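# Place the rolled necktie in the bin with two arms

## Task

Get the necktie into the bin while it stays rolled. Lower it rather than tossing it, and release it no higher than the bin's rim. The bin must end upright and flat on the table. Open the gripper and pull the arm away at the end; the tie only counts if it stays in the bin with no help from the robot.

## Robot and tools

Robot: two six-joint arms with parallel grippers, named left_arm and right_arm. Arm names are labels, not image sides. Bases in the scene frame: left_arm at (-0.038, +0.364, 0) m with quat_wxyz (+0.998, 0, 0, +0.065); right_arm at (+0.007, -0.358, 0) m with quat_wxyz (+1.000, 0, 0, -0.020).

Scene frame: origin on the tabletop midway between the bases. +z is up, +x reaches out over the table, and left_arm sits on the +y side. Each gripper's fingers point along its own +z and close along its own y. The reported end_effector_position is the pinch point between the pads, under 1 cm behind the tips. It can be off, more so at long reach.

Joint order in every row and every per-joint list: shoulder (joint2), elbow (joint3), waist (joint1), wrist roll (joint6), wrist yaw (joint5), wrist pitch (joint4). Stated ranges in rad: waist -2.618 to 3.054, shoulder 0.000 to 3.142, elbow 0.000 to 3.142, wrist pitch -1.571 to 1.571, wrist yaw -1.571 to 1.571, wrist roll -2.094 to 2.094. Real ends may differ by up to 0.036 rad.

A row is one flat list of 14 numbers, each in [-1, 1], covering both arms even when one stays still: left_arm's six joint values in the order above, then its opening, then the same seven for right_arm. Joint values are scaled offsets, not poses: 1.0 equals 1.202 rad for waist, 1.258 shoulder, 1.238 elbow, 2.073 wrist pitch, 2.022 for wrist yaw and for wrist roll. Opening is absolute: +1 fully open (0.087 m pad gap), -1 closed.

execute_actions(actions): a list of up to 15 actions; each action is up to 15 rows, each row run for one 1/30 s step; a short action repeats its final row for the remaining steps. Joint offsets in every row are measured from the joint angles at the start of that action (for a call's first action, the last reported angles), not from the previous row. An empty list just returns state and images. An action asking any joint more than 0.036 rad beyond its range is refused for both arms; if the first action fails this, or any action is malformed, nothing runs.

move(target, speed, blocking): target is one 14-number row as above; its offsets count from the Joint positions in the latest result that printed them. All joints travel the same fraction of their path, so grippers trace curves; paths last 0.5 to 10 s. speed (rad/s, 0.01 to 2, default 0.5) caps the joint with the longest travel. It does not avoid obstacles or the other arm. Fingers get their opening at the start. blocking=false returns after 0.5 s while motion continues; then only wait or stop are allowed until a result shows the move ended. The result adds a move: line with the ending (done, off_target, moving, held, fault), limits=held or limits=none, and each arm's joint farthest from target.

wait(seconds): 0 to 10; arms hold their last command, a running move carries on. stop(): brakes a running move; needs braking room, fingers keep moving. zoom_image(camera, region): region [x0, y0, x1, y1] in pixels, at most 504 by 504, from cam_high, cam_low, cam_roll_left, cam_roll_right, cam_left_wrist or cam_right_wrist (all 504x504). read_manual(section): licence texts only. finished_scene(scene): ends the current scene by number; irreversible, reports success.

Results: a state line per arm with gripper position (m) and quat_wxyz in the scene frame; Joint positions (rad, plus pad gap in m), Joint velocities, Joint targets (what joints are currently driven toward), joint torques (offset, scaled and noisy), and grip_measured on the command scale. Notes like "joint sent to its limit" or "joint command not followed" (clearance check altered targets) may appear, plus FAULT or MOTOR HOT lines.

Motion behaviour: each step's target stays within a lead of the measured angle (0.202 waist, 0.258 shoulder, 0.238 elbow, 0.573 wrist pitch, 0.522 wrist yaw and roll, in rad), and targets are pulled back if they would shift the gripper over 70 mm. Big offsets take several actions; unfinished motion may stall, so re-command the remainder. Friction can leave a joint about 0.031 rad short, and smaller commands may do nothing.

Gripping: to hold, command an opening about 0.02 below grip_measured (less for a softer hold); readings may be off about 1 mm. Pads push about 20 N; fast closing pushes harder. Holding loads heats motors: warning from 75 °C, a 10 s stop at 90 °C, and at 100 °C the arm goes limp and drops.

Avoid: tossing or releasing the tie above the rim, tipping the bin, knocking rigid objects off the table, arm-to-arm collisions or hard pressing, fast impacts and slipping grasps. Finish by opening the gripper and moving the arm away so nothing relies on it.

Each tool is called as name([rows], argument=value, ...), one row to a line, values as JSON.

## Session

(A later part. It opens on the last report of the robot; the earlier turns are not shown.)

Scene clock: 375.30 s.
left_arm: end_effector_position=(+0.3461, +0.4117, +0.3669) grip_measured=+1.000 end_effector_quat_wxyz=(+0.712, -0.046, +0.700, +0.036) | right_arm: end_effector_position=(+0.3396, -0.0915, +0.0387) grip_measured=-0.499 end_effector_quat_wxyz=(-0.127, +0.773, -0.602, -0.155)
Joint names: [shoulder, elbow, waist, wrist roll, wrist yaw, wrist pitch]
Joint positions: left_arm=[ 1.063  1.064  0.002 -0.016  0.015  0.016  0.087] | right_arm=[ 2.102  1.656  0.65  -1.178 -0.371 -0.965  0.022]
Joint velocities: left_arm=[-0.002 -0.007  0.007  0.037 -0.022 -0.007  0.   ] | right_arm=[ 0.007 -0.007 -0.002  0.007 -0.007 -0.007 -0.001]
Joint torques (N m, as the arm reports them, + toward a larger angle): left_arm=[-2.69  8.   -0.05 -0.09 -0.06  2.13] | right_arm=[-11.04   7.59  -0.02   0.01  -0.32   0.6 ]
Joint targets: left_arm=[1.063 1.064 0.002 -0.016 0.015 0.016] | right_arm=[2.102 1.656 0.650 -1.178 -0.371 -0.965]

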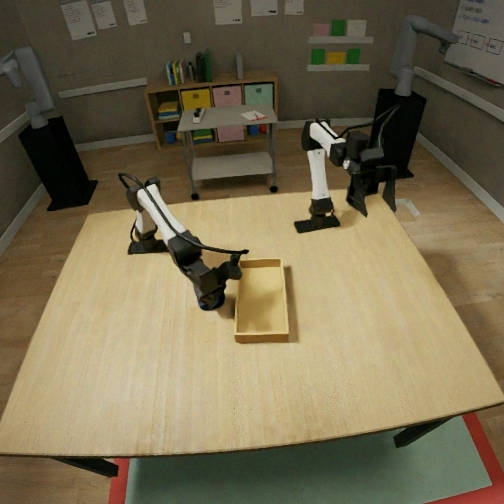

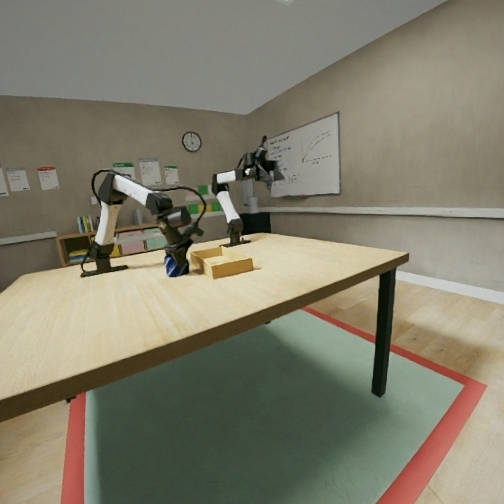

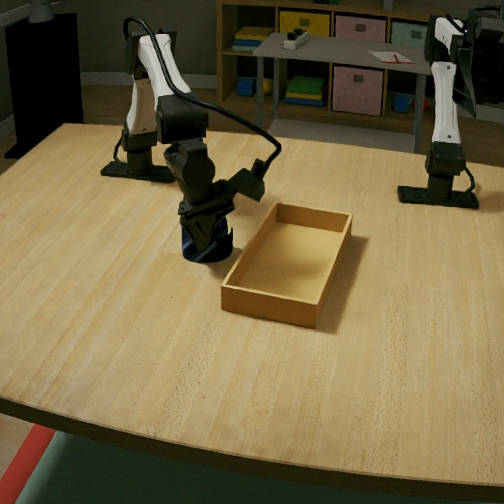

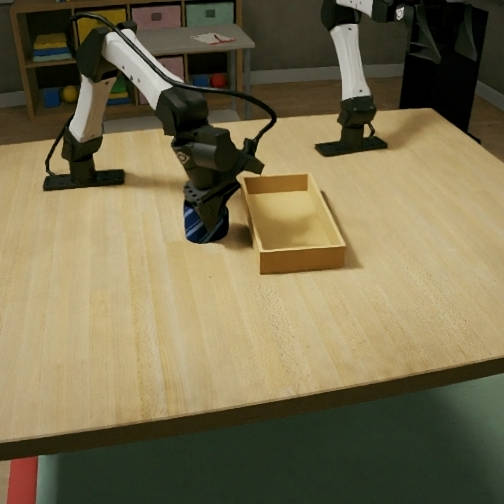

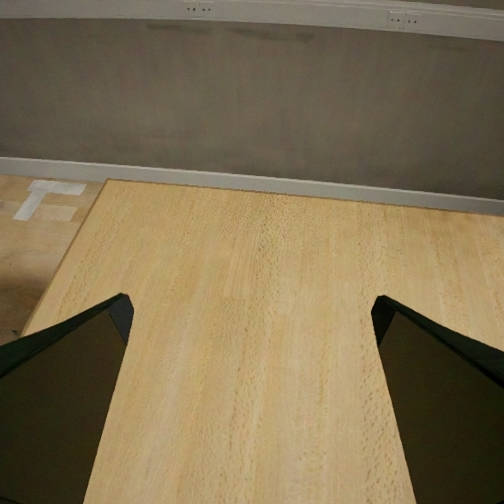

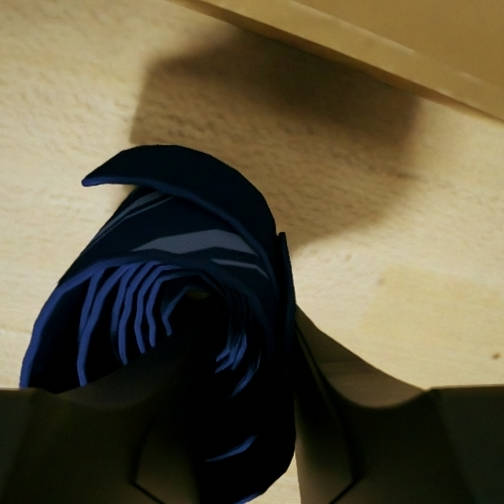

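execute_actions([
  [[0,0,0,0,0,0,1,0,0,0,0,0,0,-0.512],[0,0,0,0,0,0,1,0,0,0,0,0,0,-0.524],[0,0,0,0,0,0,1,0,0,0,0,0,0,-0.536],[0,0,0,0,0,0,1,0,0,0,0,0,0,-0.548],[0,0,0,0,0,0,1,0,0,0,0,0,0,-0.56],[0,0,0,0,0,0,1,0,0,0,0,0,0,-0.572],[0,0,0,0,0,0,1,0,0,0,0,0,0,-0.584],[0,0,0,0,0,0,1,0,0,0,0,0,0,-0.596],[0,0,0,0,0,0,1,0,0,0,0,0,0,-0.608],[0,0,0,0,0,0,1,0,0,0,0,0,0,-0.62],[0,0,0,0,0,0,1,0,0,0,0,0,0,-0.63]],
])

Scene clock: 380.77 s.
left_arm: end_effector_position=(+0.3461, +0.4117, +0.3669) grip_measured=+1.000 end_effector_quat_wxyz=(+0.712, -0.046, +0.700, +0.036) | right_arm: end_effector_position=(+0.3396, -0.0915, +0.0387) grip_measured=-0.606 end_effector_quat_wxyz=(-0.127, +0.773, -0.602, -0.155)
Joint names: [shoulder, elbow, waist, wrist roll, wrist yaw, wrist pitch]
Joint positions: left_arm=[ 1.063  1.064  0.002 -0.016  0.015  0.016  0.087] | right_arm=[ 2.102  1.656  0.65  -1.178 -0.371 -0.965  0.017]
Joint velocities: left_arm=[ 0.017 -0.012  0.002 -0.066 -0.066 -0.051  0.   ] | right_arm=[ 0.002 -0.017 -0.017  0.051  0.007  0.022  0.   ]
Joint torques (N m, as the arm reports them, + toward a larger angle): left_arm=[-2.65  8.   -0.07 -0.09 -0.06  2.13] | right_arm=[-11.03   7.58  -0.02   0.01  -0.32   0.61]
Joint targets: left_arm=[1.063 1.064 0.002 -0.016 0.015 0.016] | right_arm=[2.102 1.656 0.650 -1.178 -0.371 -0.965]

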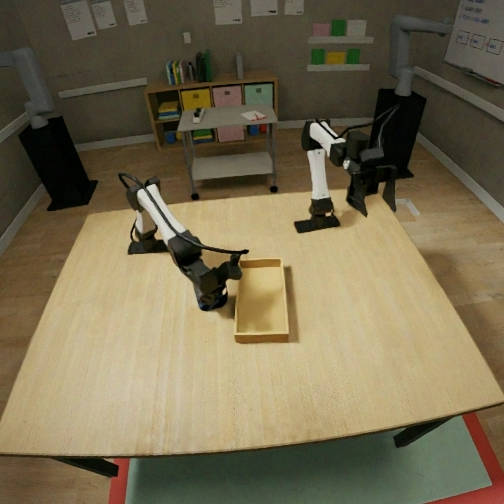

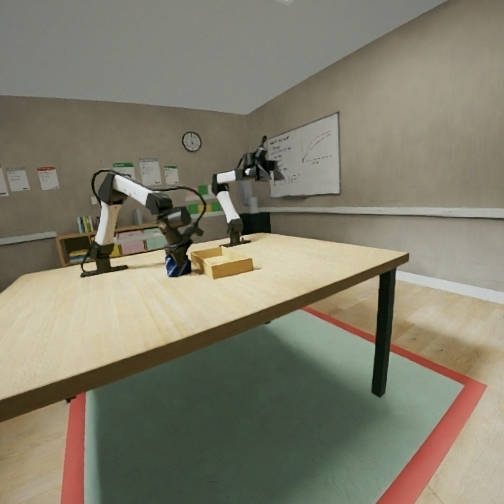

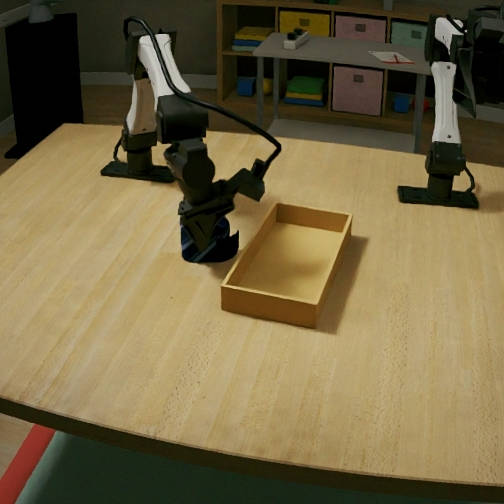

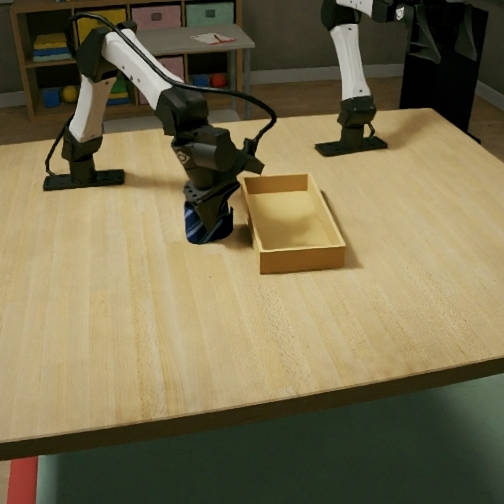

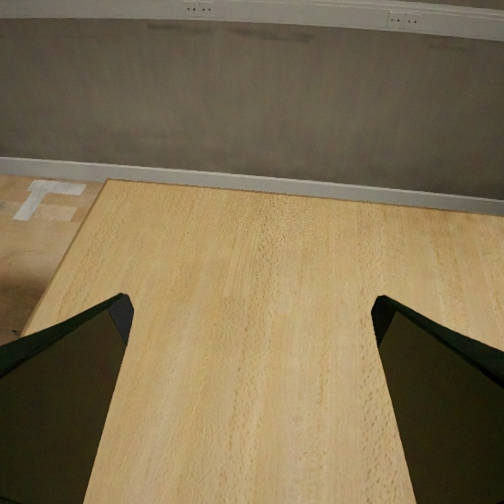

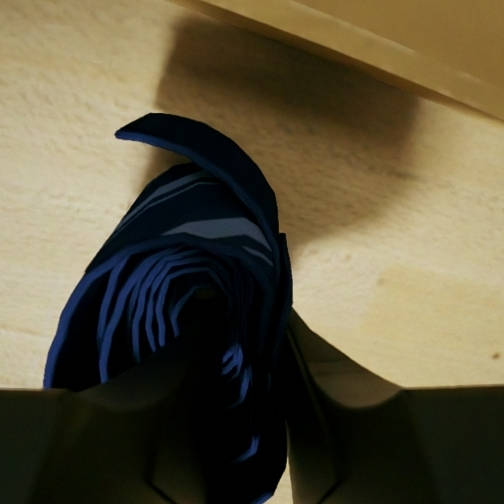

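move(target=[0,0,0,0,0,0,1, -0.02,0.267,0,0,0,-0.161,-0.63], speed=0.4)

Scene clock: 412.67 s.
left_arm: end_effector_position=(+0.3461, +0.4117, +0.3669) grip_measured=+1.000 end_effector_quat_wxyz=(+0.712, -0.046, +0.700, +0.036) | right_arm: end_effector_position=(+0.3410, -0.0905, +0.1199) grip_measured=-0.606 end_effector_quat_wxyz=(-0.127, +0.773, -0.602, -0.155)
Joint names: [shoulder, elbow, waist, wrist roll, wrist yaw, wrist pitch]
Joint positions: left_arm=[ 1.063  1.064  0.002 -0.016  0.015  0.016  0.087] | right_arm=[ 2.093  1.966  0.65  -1.178 -0.371 -1.283  0.017]
Joint velocities: left_arm=[-0.002 -0.002 -0.017 -0.037 -0.022  0.051  0.   ] | right_arm=[-0.002 -0.012 -0.002 -0.037  0.037  0.022  0.   ]
Joint torques (N m, as the arm reports them, + toward a larger angle): left_arm=[-2.66  8.02 -0.04 -0.09 -0.06  2.13] | right_arm=[-12.13   9.38  -0.03   0.01  -0.32   0.47]
Joint targets: left_arm=[1.063 1.064 0.002 -0.016 0.015 0.016] | right_arm=[2.077 1.987 0.650 -1.178 -0.371 -1.298]
move: off_target (right_arm); limits=none; left_arm: farthest joint: the waist, 0.000 radians from its target (0.000 radians at the start); right_arm: farthest joint: the elbow, 0.021 radians from its target (0.330 radians at the start)

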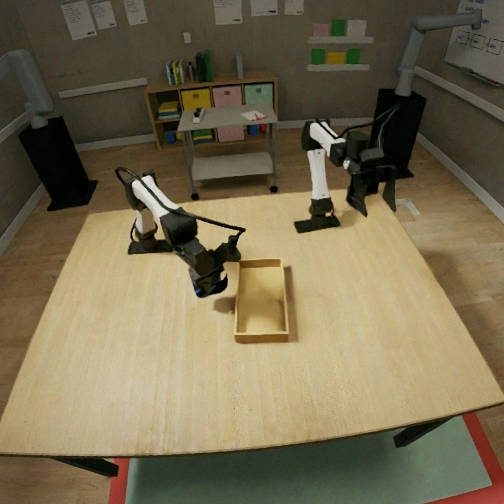

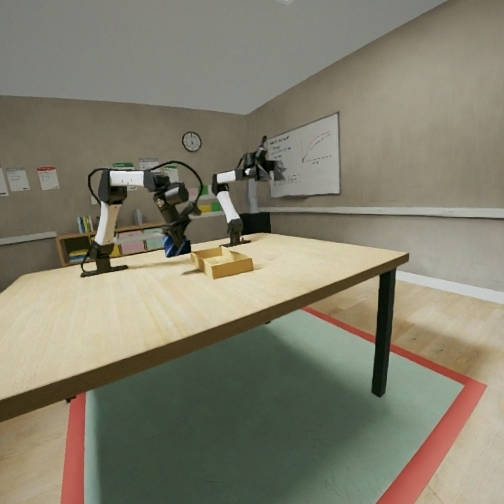

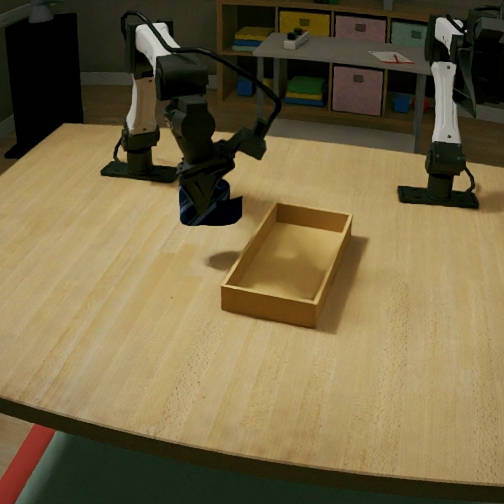

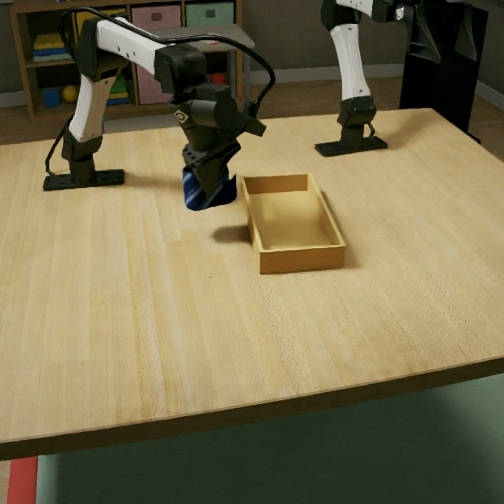

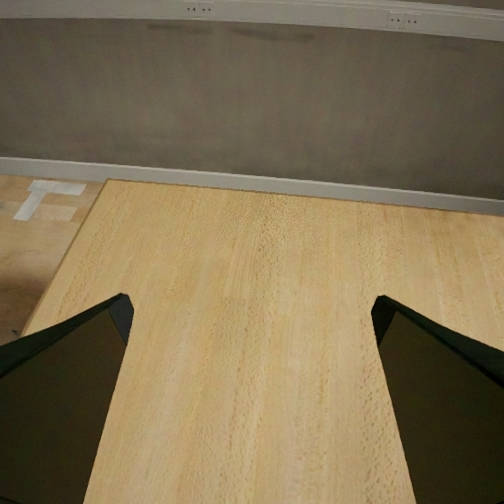

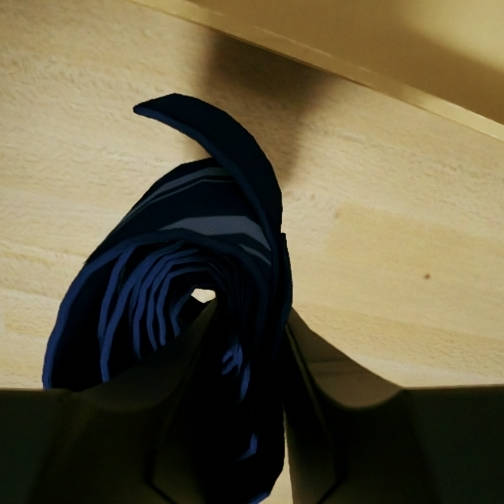

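move(target=[0,0,0,0,0,0,1, 0.161,0.239,0.387,0.983,0.336,0.021,-0.63], speed=1.2)

Scene clock: 423.27 s.
left_arm: end_effector_position=(+0.3461, +0.4117, +0.3669) grip_measured=+1.000 end_effector_quat_wxyz=(+0.712, -0.046, +0.700, +0.036) | right_arm: end_effector_position=(+0.2557, +0.0509, +0.1150) grip_measured=-0.606 end_effector_quat_wxyz=(+0.197, -0.112, +0.974, +0.021)
Joint names: [shoulder, elbow, waist, wrist roll, wrist yaw, wrist pitch]
Joint positions: left_arm=[ 1.063  1.064  0.002 -0.016  0.015  0.016  0.087] | right_arm=[ 2.279  2.238  1.112  0.803  0.296 -1.26   0.017]
Joint velocities: left_arm=[ 0.002  0.002 -0.002  0.007  0.007 -0.081  0.   ] | right_arm=[ 0.002 -0.002 -0.002 -0.022  0.051 -0.022 -0.   ]
Joint torques (N m, as the arm reports them, + toward a larger angle): left_arm=[-2.69  7.98 -0.07 -0.09 -0.06  2.13] | right_arm=[-11.24   9.8    0.27   0.06   0.18   1.01]
Joint targets: left_arm=[1.063 1.064 0.002 -0.016 0.015 0.016] | right_arm=[2.296 2.262 1.116 0.809 0.308 -1.240]
move: off_target (right_arm); limits=none; left_arm: farthest joint: the waist, 0.000 radians from its target (0.000 radians at the start); right_arm: farthest joint: the elbow, 0.024 radians from its target (0.296 radians at the start)

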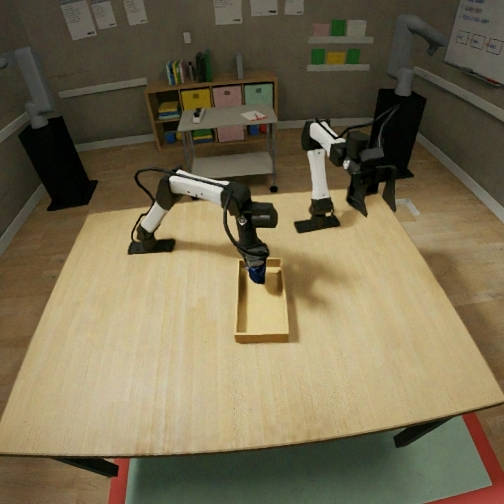

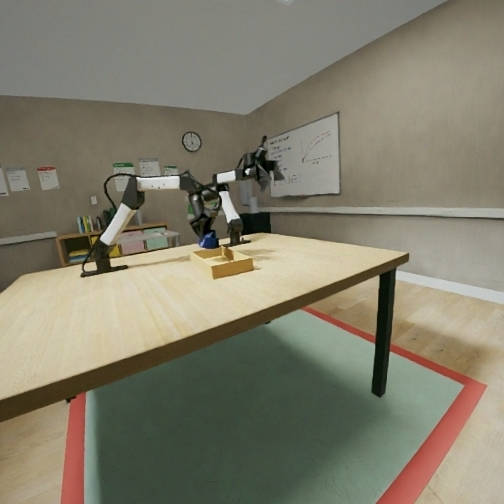

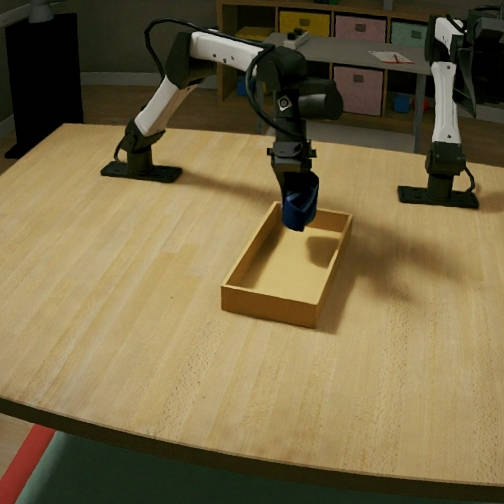

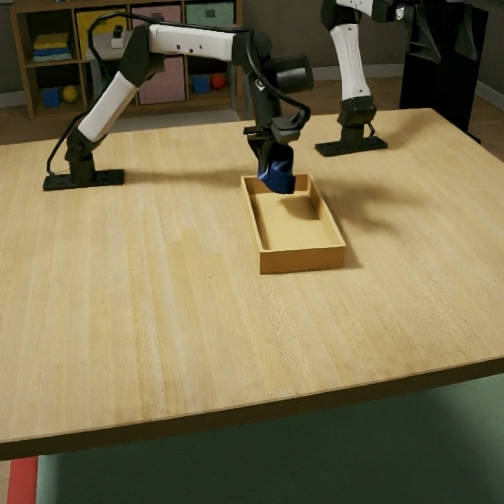

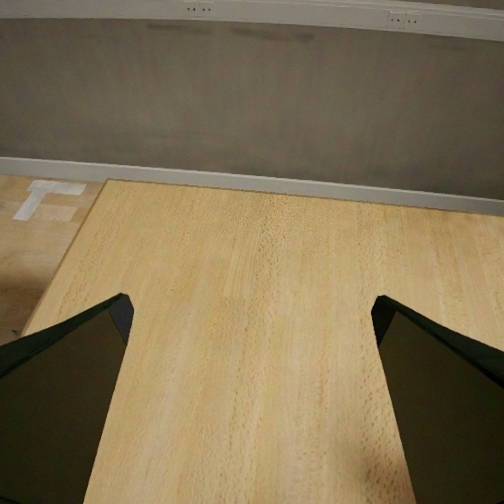

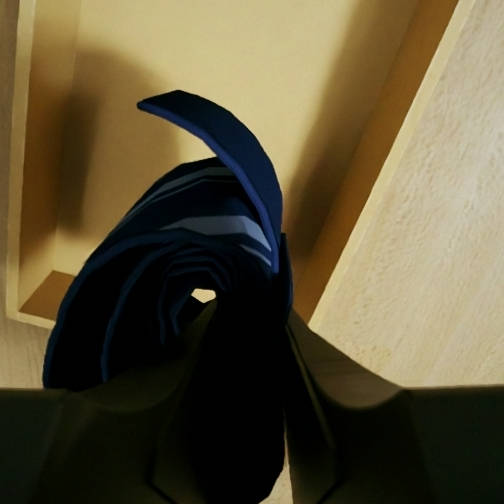

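move(target=[0,0,0,0,0,0,1, 0.013,-0.228,0,0,0.005,0.139,-0.63], speed=0.3)

Scene clock: 440.43 s.
left_arm: end_effector_position=(+0.3461, +0.4117, +0.3669) grip_measured=+1.000 end_effector_quat_wxyz=(+0.712, -0.046, +0.700, +0.036) | right_arm: end_effector_position=(+0.2581, +0.0552, +0.0487) grip_measured=-0.606 end_effector_quat_wxyz=(+0.197, -0.111, +0.974, +0.022)
Joint names: [shoulder, elbow, waist, wrist roll, wrist yaw, wrist pitch]
Joint positions: left_arm=[ 1.063  1.064  0.002 -0.016  0.015  0.016  0.087] | right_arm=[ 2.279  1.974  1.112  0.804  0.297 -0.994  0.017]
Joint velocities: left_arm=[ 0.007 -0.012 -0.007 -0.022 -0.022  0.051  0.   ] | right_arm=[ 0.002 -0.012  0.007 -0.037  0.066 -0.125 -0.001]
Joint torques (N m, as the arm reports them, + toward a larger angle): left_arm=[-2.69  8.   -0.06 -0.09 -0.06  2.13] | right_arm=[-11.44   6.41  -0.04   0.     0.17   1.02]
Joint targets: left_arm=[1.063 1.064 0.002 -0.016 0.015 0.016] | right_arm=[2.295 1.956 1.112 0.803 0.307 -0.972]
move: off_target (right_arm); limits=none; left_arm: farthest joint: the waist, 0.000 radians from its target (0.000 radians at the start); right_arm: farthest joint: the wrist pitch, 0.022 radians from its target (0.288 radians at the start)

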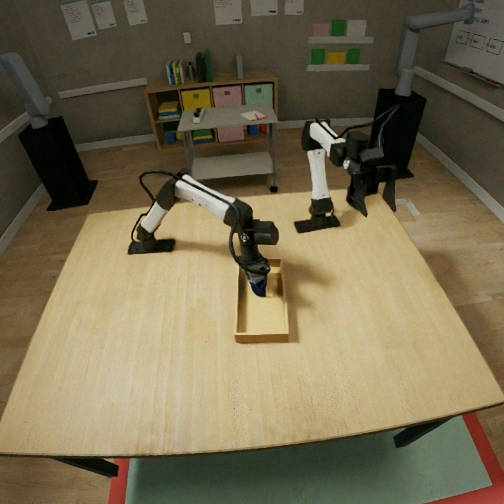

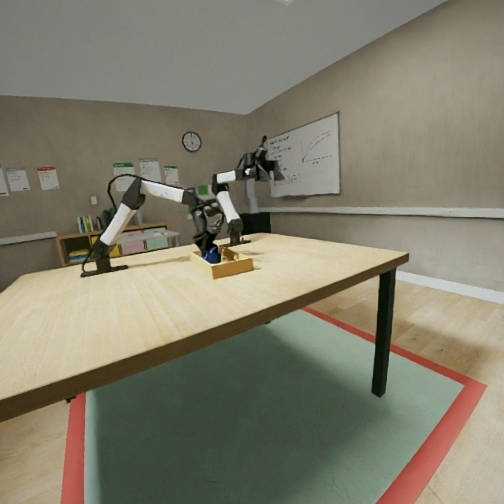

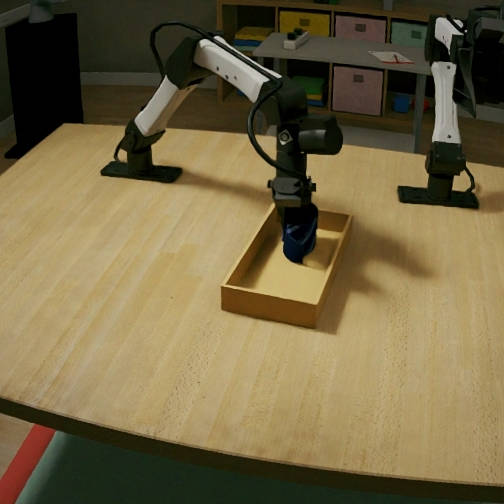

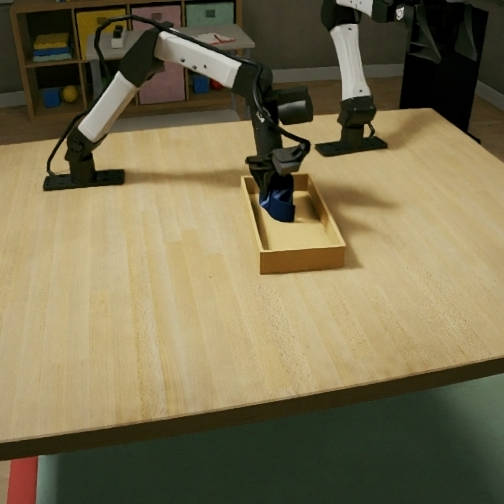

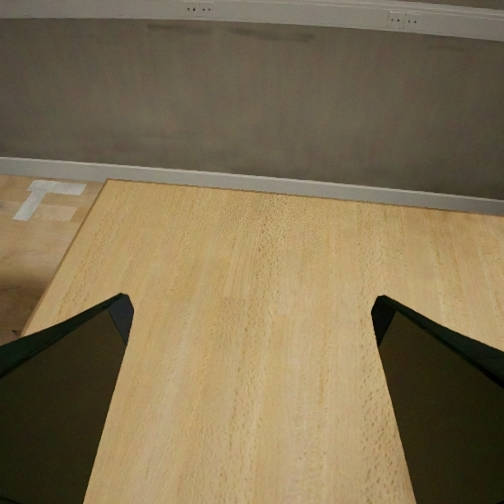

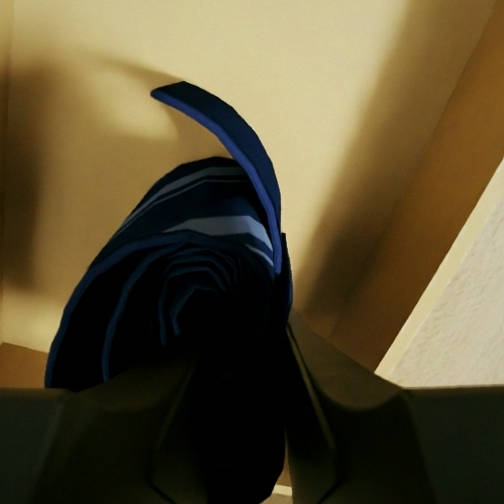

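zoom_image(camera="cam_roll_right", region=[220, 130, 360, 280])

zoom_image(camera="cam_roll_left", region=[230, 160, 370, 300])

Region (220, 130, 360, 280) of cam_roll_right's 504x504 image, scaled by 3.360, with more detail than that image has; it fills the left 470 columns of this view, and the rest is white.

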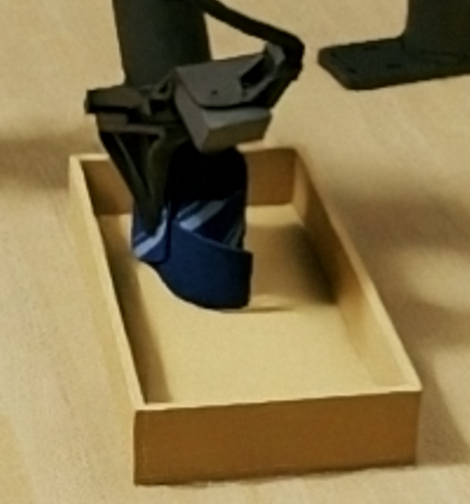

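Region (230, 160, 370, 300) of cam_roll_left's 504x504 image, scaled by 3.600, with more detail than that image has.

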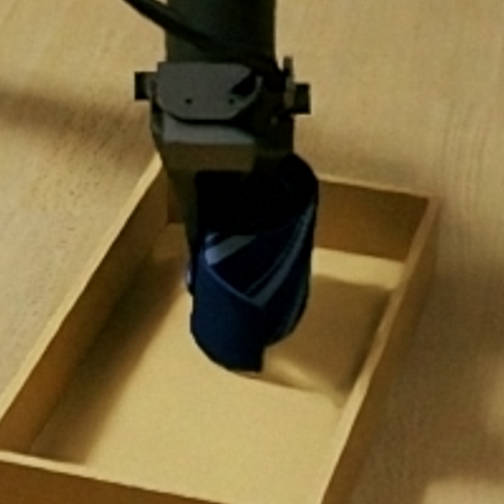

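execute_actions([
  [[0,0,0,0,0,0,1,0.013,0,0,0,0,0,-0.63],[0,0,0,0,0,0,1,0.014,0,0,0,0,0,-0.63],[0,0,0,0,0,0,1,0.015,0,0,0,0,0,-0.63],[0,0,0,0,0,0,1,0.016,0,0,0,0,0,-0.63],[0,0,0,0,0,0,1,0.017,0,0,0,0,0,-0.63],[0,0,0,0,0,0,1,0.018,0,0,0,0,0,-0.63],[0,0,0,0,0,0,1,0.019,0,0,0,0,0,-0.63],[0,0,0,0,0,0,1,0.020,0,0,0,0,0,-0.63],[0,0,0,0,0,0,1,0.020,0,0,0,0,0,-0.63],[0,0,0,0,0,0,1,0.020,0,0,0,0,0,-0.63],[0,0,0,0,0,0,1,0.020,0,0,0,0,0,-0.62],[0,0,0,0,0,0,1,0.020,0,0,0,0,0,-0.61],[0,0,0,0,0,0,1,0.020,0,0,0,0,0,-0.60],[0,0,0,0,0,0,1,0.020,0,0,0,0,0,-0.58],[0,0,0,0,0,0,1,0.020,0,0,0,0,0,-0.56]],
  [[0,0,0,0,0,0,1,0,0,0,0,0,0,-0.53],[0,0,0,0,0,0,1,0,0,0,0,0,0,-0.50],[0,0,0,0,0,0,1,0,0,0,0,0,0,-0.46],[0,0,0,0,0,0,1,0,0,0,0,0,0,-0.42],[0,0,0,0,0,0,1,0,0,0,0,0,0,-0.38],[0,0,0,0,0,0,1,0,0,0,0,0,0,-0.34],[0,0,0,0,0,0,1,0,0,0,0,0,0,-0.30],[0,0,0,0,0,0,1,0,0,0,0,0,0,-0.26],[0,0,0,0,0,0,1,0,0,0,0,0,0,-0.22],[0,0,0,0,0,0,1,0,0,0,0,0,0,-0.18],[0,0,0,0,0,0,1,0,0,0,0,0,0,-0.14],[0,0,0,0,0,0,1,0,0,0,0,0,0,-0.11],[0,0,0,0,0,0,1,0,0,0,0,0,0,-0.08]],
])

Scene clock: 458.17 s.
left_arm: end_effector_position=(+0.3461, +0.4117, +0.3669) grip_measured=+1.000 end_effector_quat_wxyz=(+0.712, -0.046, +0.700, +0.036) | right_arm: end_effector_position=(+0.2582, +0.0553, +0.0487) grip_measured=-0.081 end_effector_quat_wxyz=(+0.198, -0.111, +0.974, +0.022)
Joint names: [shoulder, elbow, waist, wrist roll, wrist yaw, wrist pitch]
Joint positions: left_arm=[ 1.063  1.064  0.002 -0.016  0.015  0.016  0.087] | right_arm=[ 2.279  1.974  1.112  0.804  0.297 -0.994  0.04 ]
Joint velocities: left_arm=[-0.002  0.002 -0.002 -0.007  0.022 -0.007  0.   ] | right_arm=[-0.032 -0.012 -0.002 -0.007 -0.051 -0.051  0.002]
Joint torques (N m, as the arm reports them, + toward a larger angle): left_arm=[-2.71  7.98 -0.03 -0.08 -0.06  2.12] | right_arm=[-12.6    7.93  -0.04   0.01   0.08   0.83]
Joint targets: left_arm=[1.063 1.064 0.002 -0.016 0.015 0.016] | right_arm=[2.279 1.974 1.112 0.804 0.297 -0.994]

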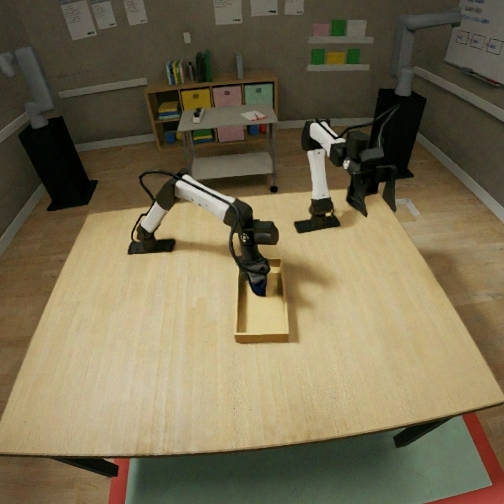

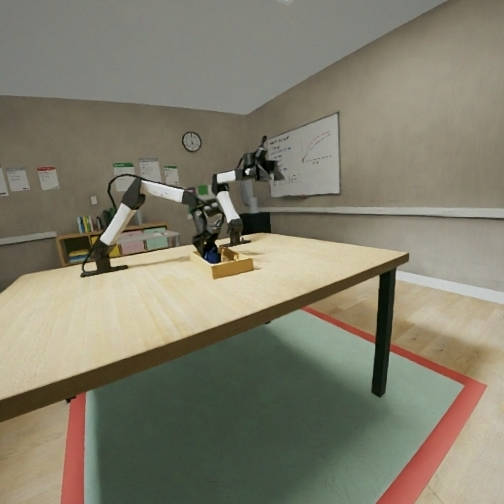

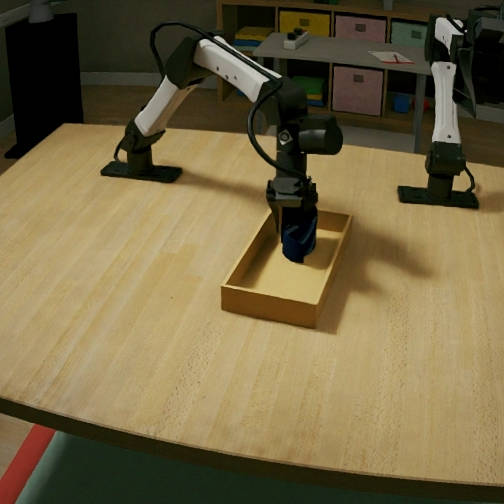

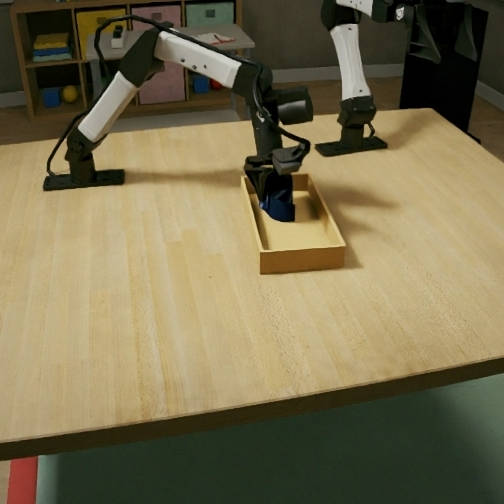

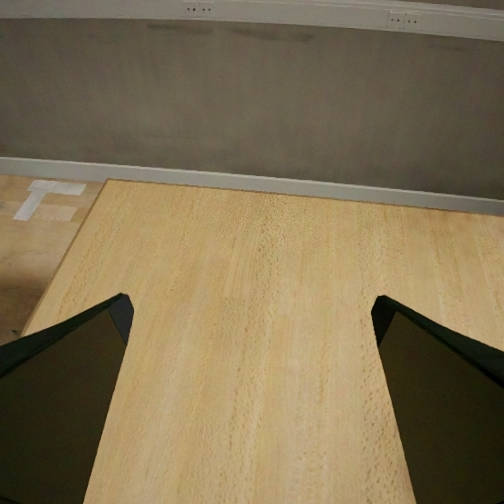

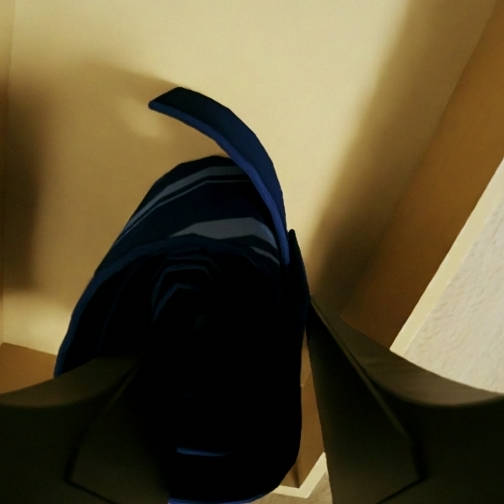

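move(target=[0,0,0,0,0,0,1, 0,0.25,0,0,0,-0.147,-0.08], speed=0.4)

Scene clock: 464.53 s.
left_arm: end_effector_position=(+0.3461, +0.4117, +0.3669) grip_measured=+1.000 end_effector_quat_wxyz=(+0.712, -0.046, +0.700, +0.036) | right_arm: end_effector_position=(+0.2554, +0.0502, +0.1216) grip_measured=-0.080 end_effector_quat_wxyz=(+0.198, -0.111, +0.974, +0.022)
Joint names: [shoulder, elbow, waist, wrist roll, wrist yaw, wrist pitch]
Joint positions: left_arm=[ 1.063  1.064  0.002 -0.016  0.015  0.016  0.087] | right_arm=[ 2.279  2.265  1.112  0.804  0.297 -1.284  0.04 ]
Joint velocities: left_arm=[0.012 0.017 0.002 0.007 0.081 0.037 0.   ] | right_arm=[ 0.007 -0.007 -0.012 -0.007 -0.051 -0.051  0.001]
Joint torques (N m, as the arm reports them, + toward a larger angle): left_arm=[-2.72  8.   -0.01 -0.08 -0.06  2.13] | right_arm=[-12.46   9.34  -0.04   0.01   0.08   0.7 ]
Joint targets: left_arm=[1.063 1.064 0.002 -0.016 0.015 0.016] | right_arm=[2.279 2.283 1.112 0.804 0.297 -1.298]
move: done; limits=none; left_arm: farthest joint: the waist, 0.000 radians from its target (0.000 radians at the start); right_arm: farthest joint: the elbow, 0.019 radians from its target (0.310 radians at the start)

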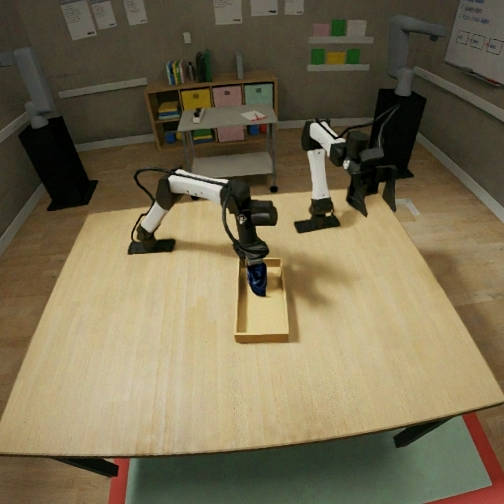

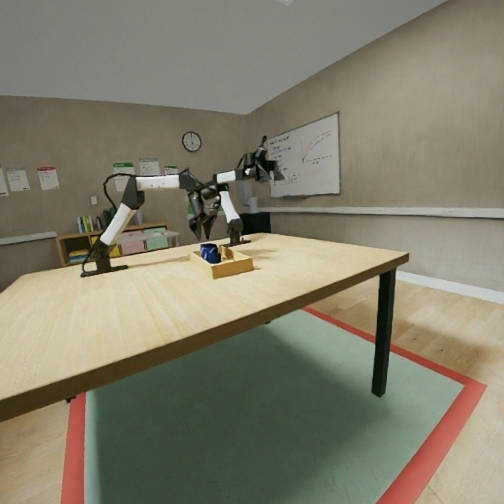

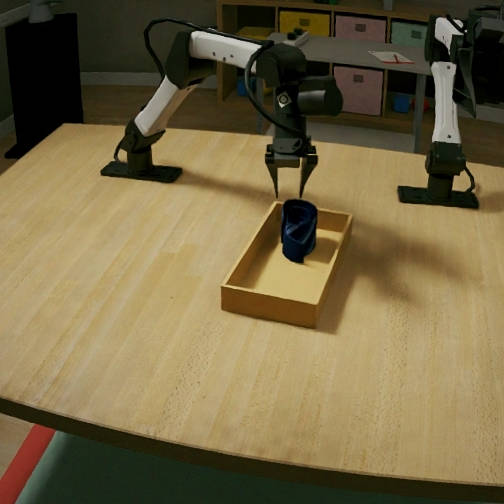

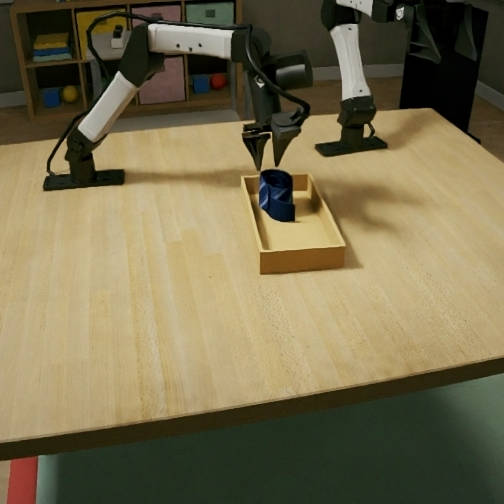

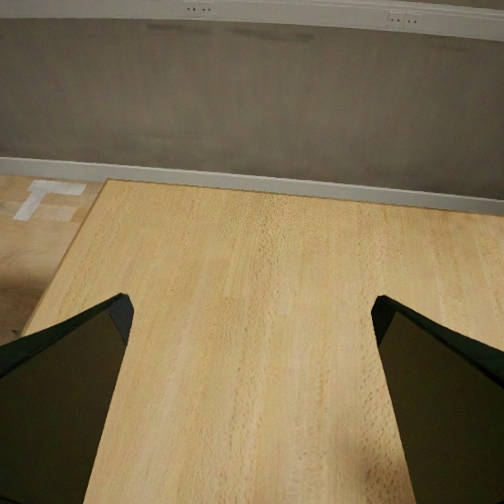

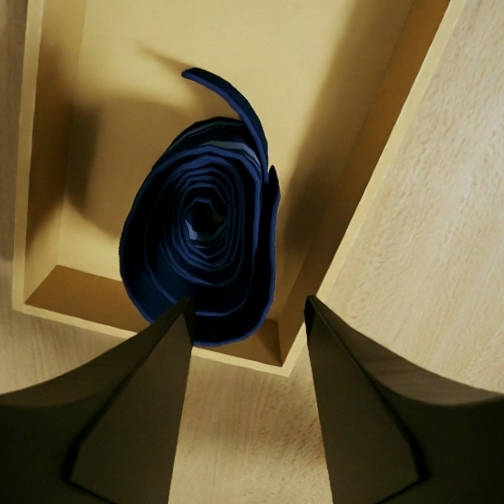

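move(target=[0,0,0,0,0,0,1, -0.5,-0.5,-0.45,0,0,0,0.4], speed=1.0)

Scene clock: 487.70 s.
left_arm: end_effector_position=(+0.3461, +0.4117, +0.3669) grip_measured=+1.000 end_effector_quat_wxyz=(+0.712, -0.046, +0.700, +0.036) | right_arm: end_effector_position=(+0.3053, -0.2084, +0.1900) grip_measured=+0.400 end_effector_quat_wxyz=(+0.204, +0.154, +0.967, -0.025)
Joint names: [shoulder, elbow, waist, wrist roll, wrist yaw, wrist pitch]
Joint positions: left_arm=[ 1.063  1.064  0.002 -0.016  0.015  0.016  0.087] | right_arm=[ 1.659  1.667  0.572  0.804  0.295 -1.285  0.061]
Joint velocities: left_arm=[-0.002 -0.017 -0.012  0.007 -0.037  0.11   0.   ] | right_arm=[-0.012 -0.022  0.007 -0.007  0.007  0.066 -0.   ]
Joint torques (N m, as the arm reports them, + toward a larger angle): left_arm=[-2.68  7.99 -0.04 -0.09 -0.06  2.13] | right_arm=[-8.06  5.95 -0.14  0.01  0.08  0.88]
Joint targets: left_arm=[1.063 1.064 0.002 -0.016 0.015 0.016] | right_arm=[1.650 1.646 0.571 0.804 0.297 -1.284]
move: off_target (right_arm); limits=none; left_arm: farthest joint: the waist, 0.000 radians from its target (0.000 radians at the start); right_arm: farthest joint: the elbow, 0.021 radians from its target (0.619 radians at the start)

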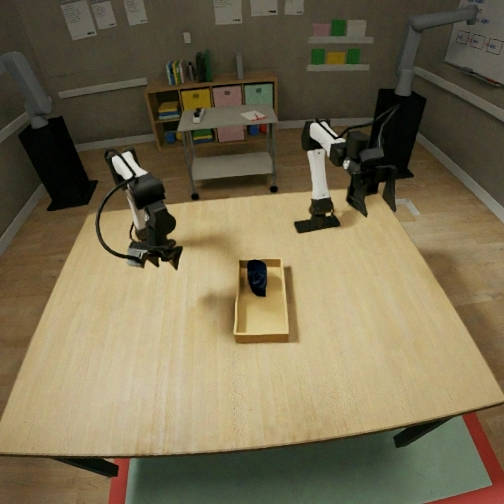

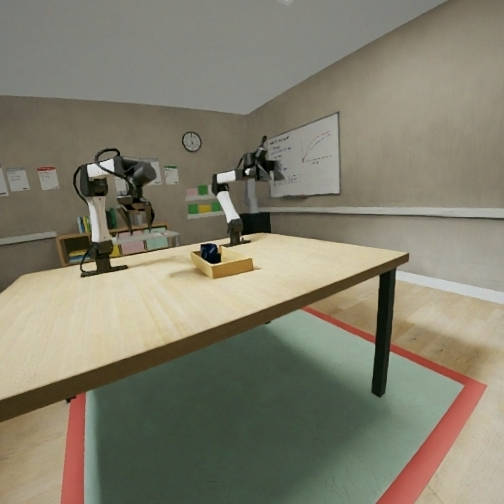

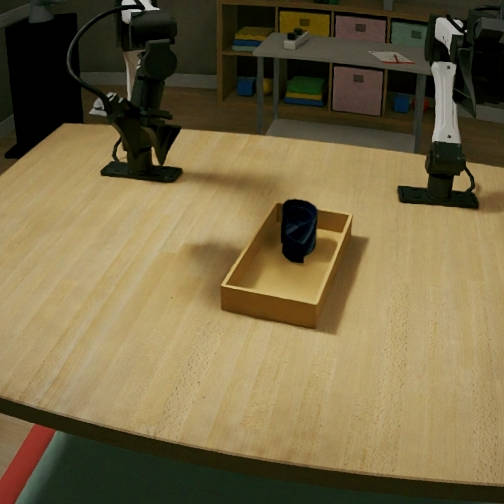

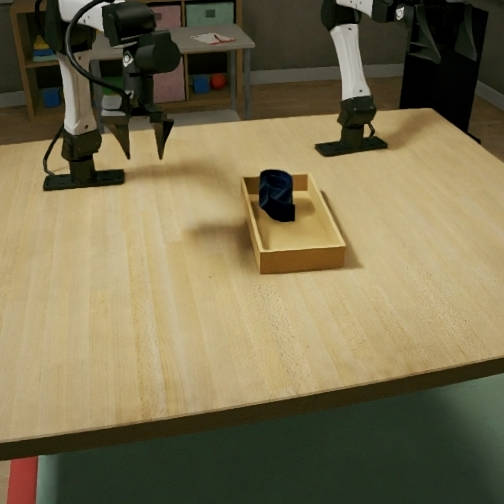

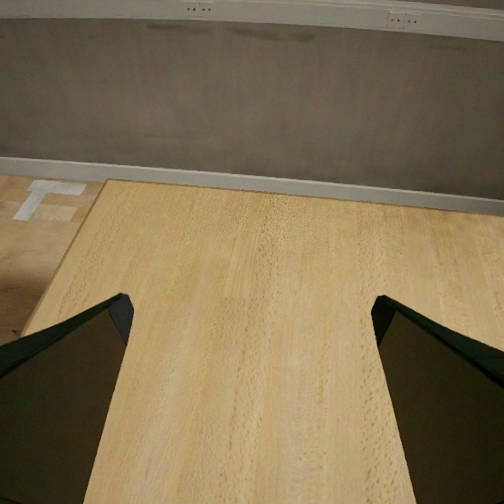

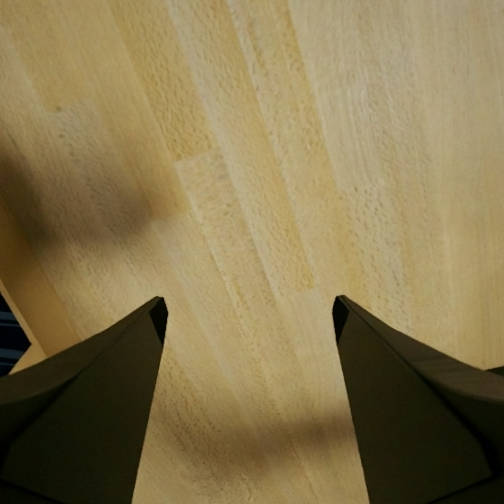

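The tie is in the bin, still rolled, and the arm is clear.

finished_scene(scene=1)

The scene is finished: the task was done.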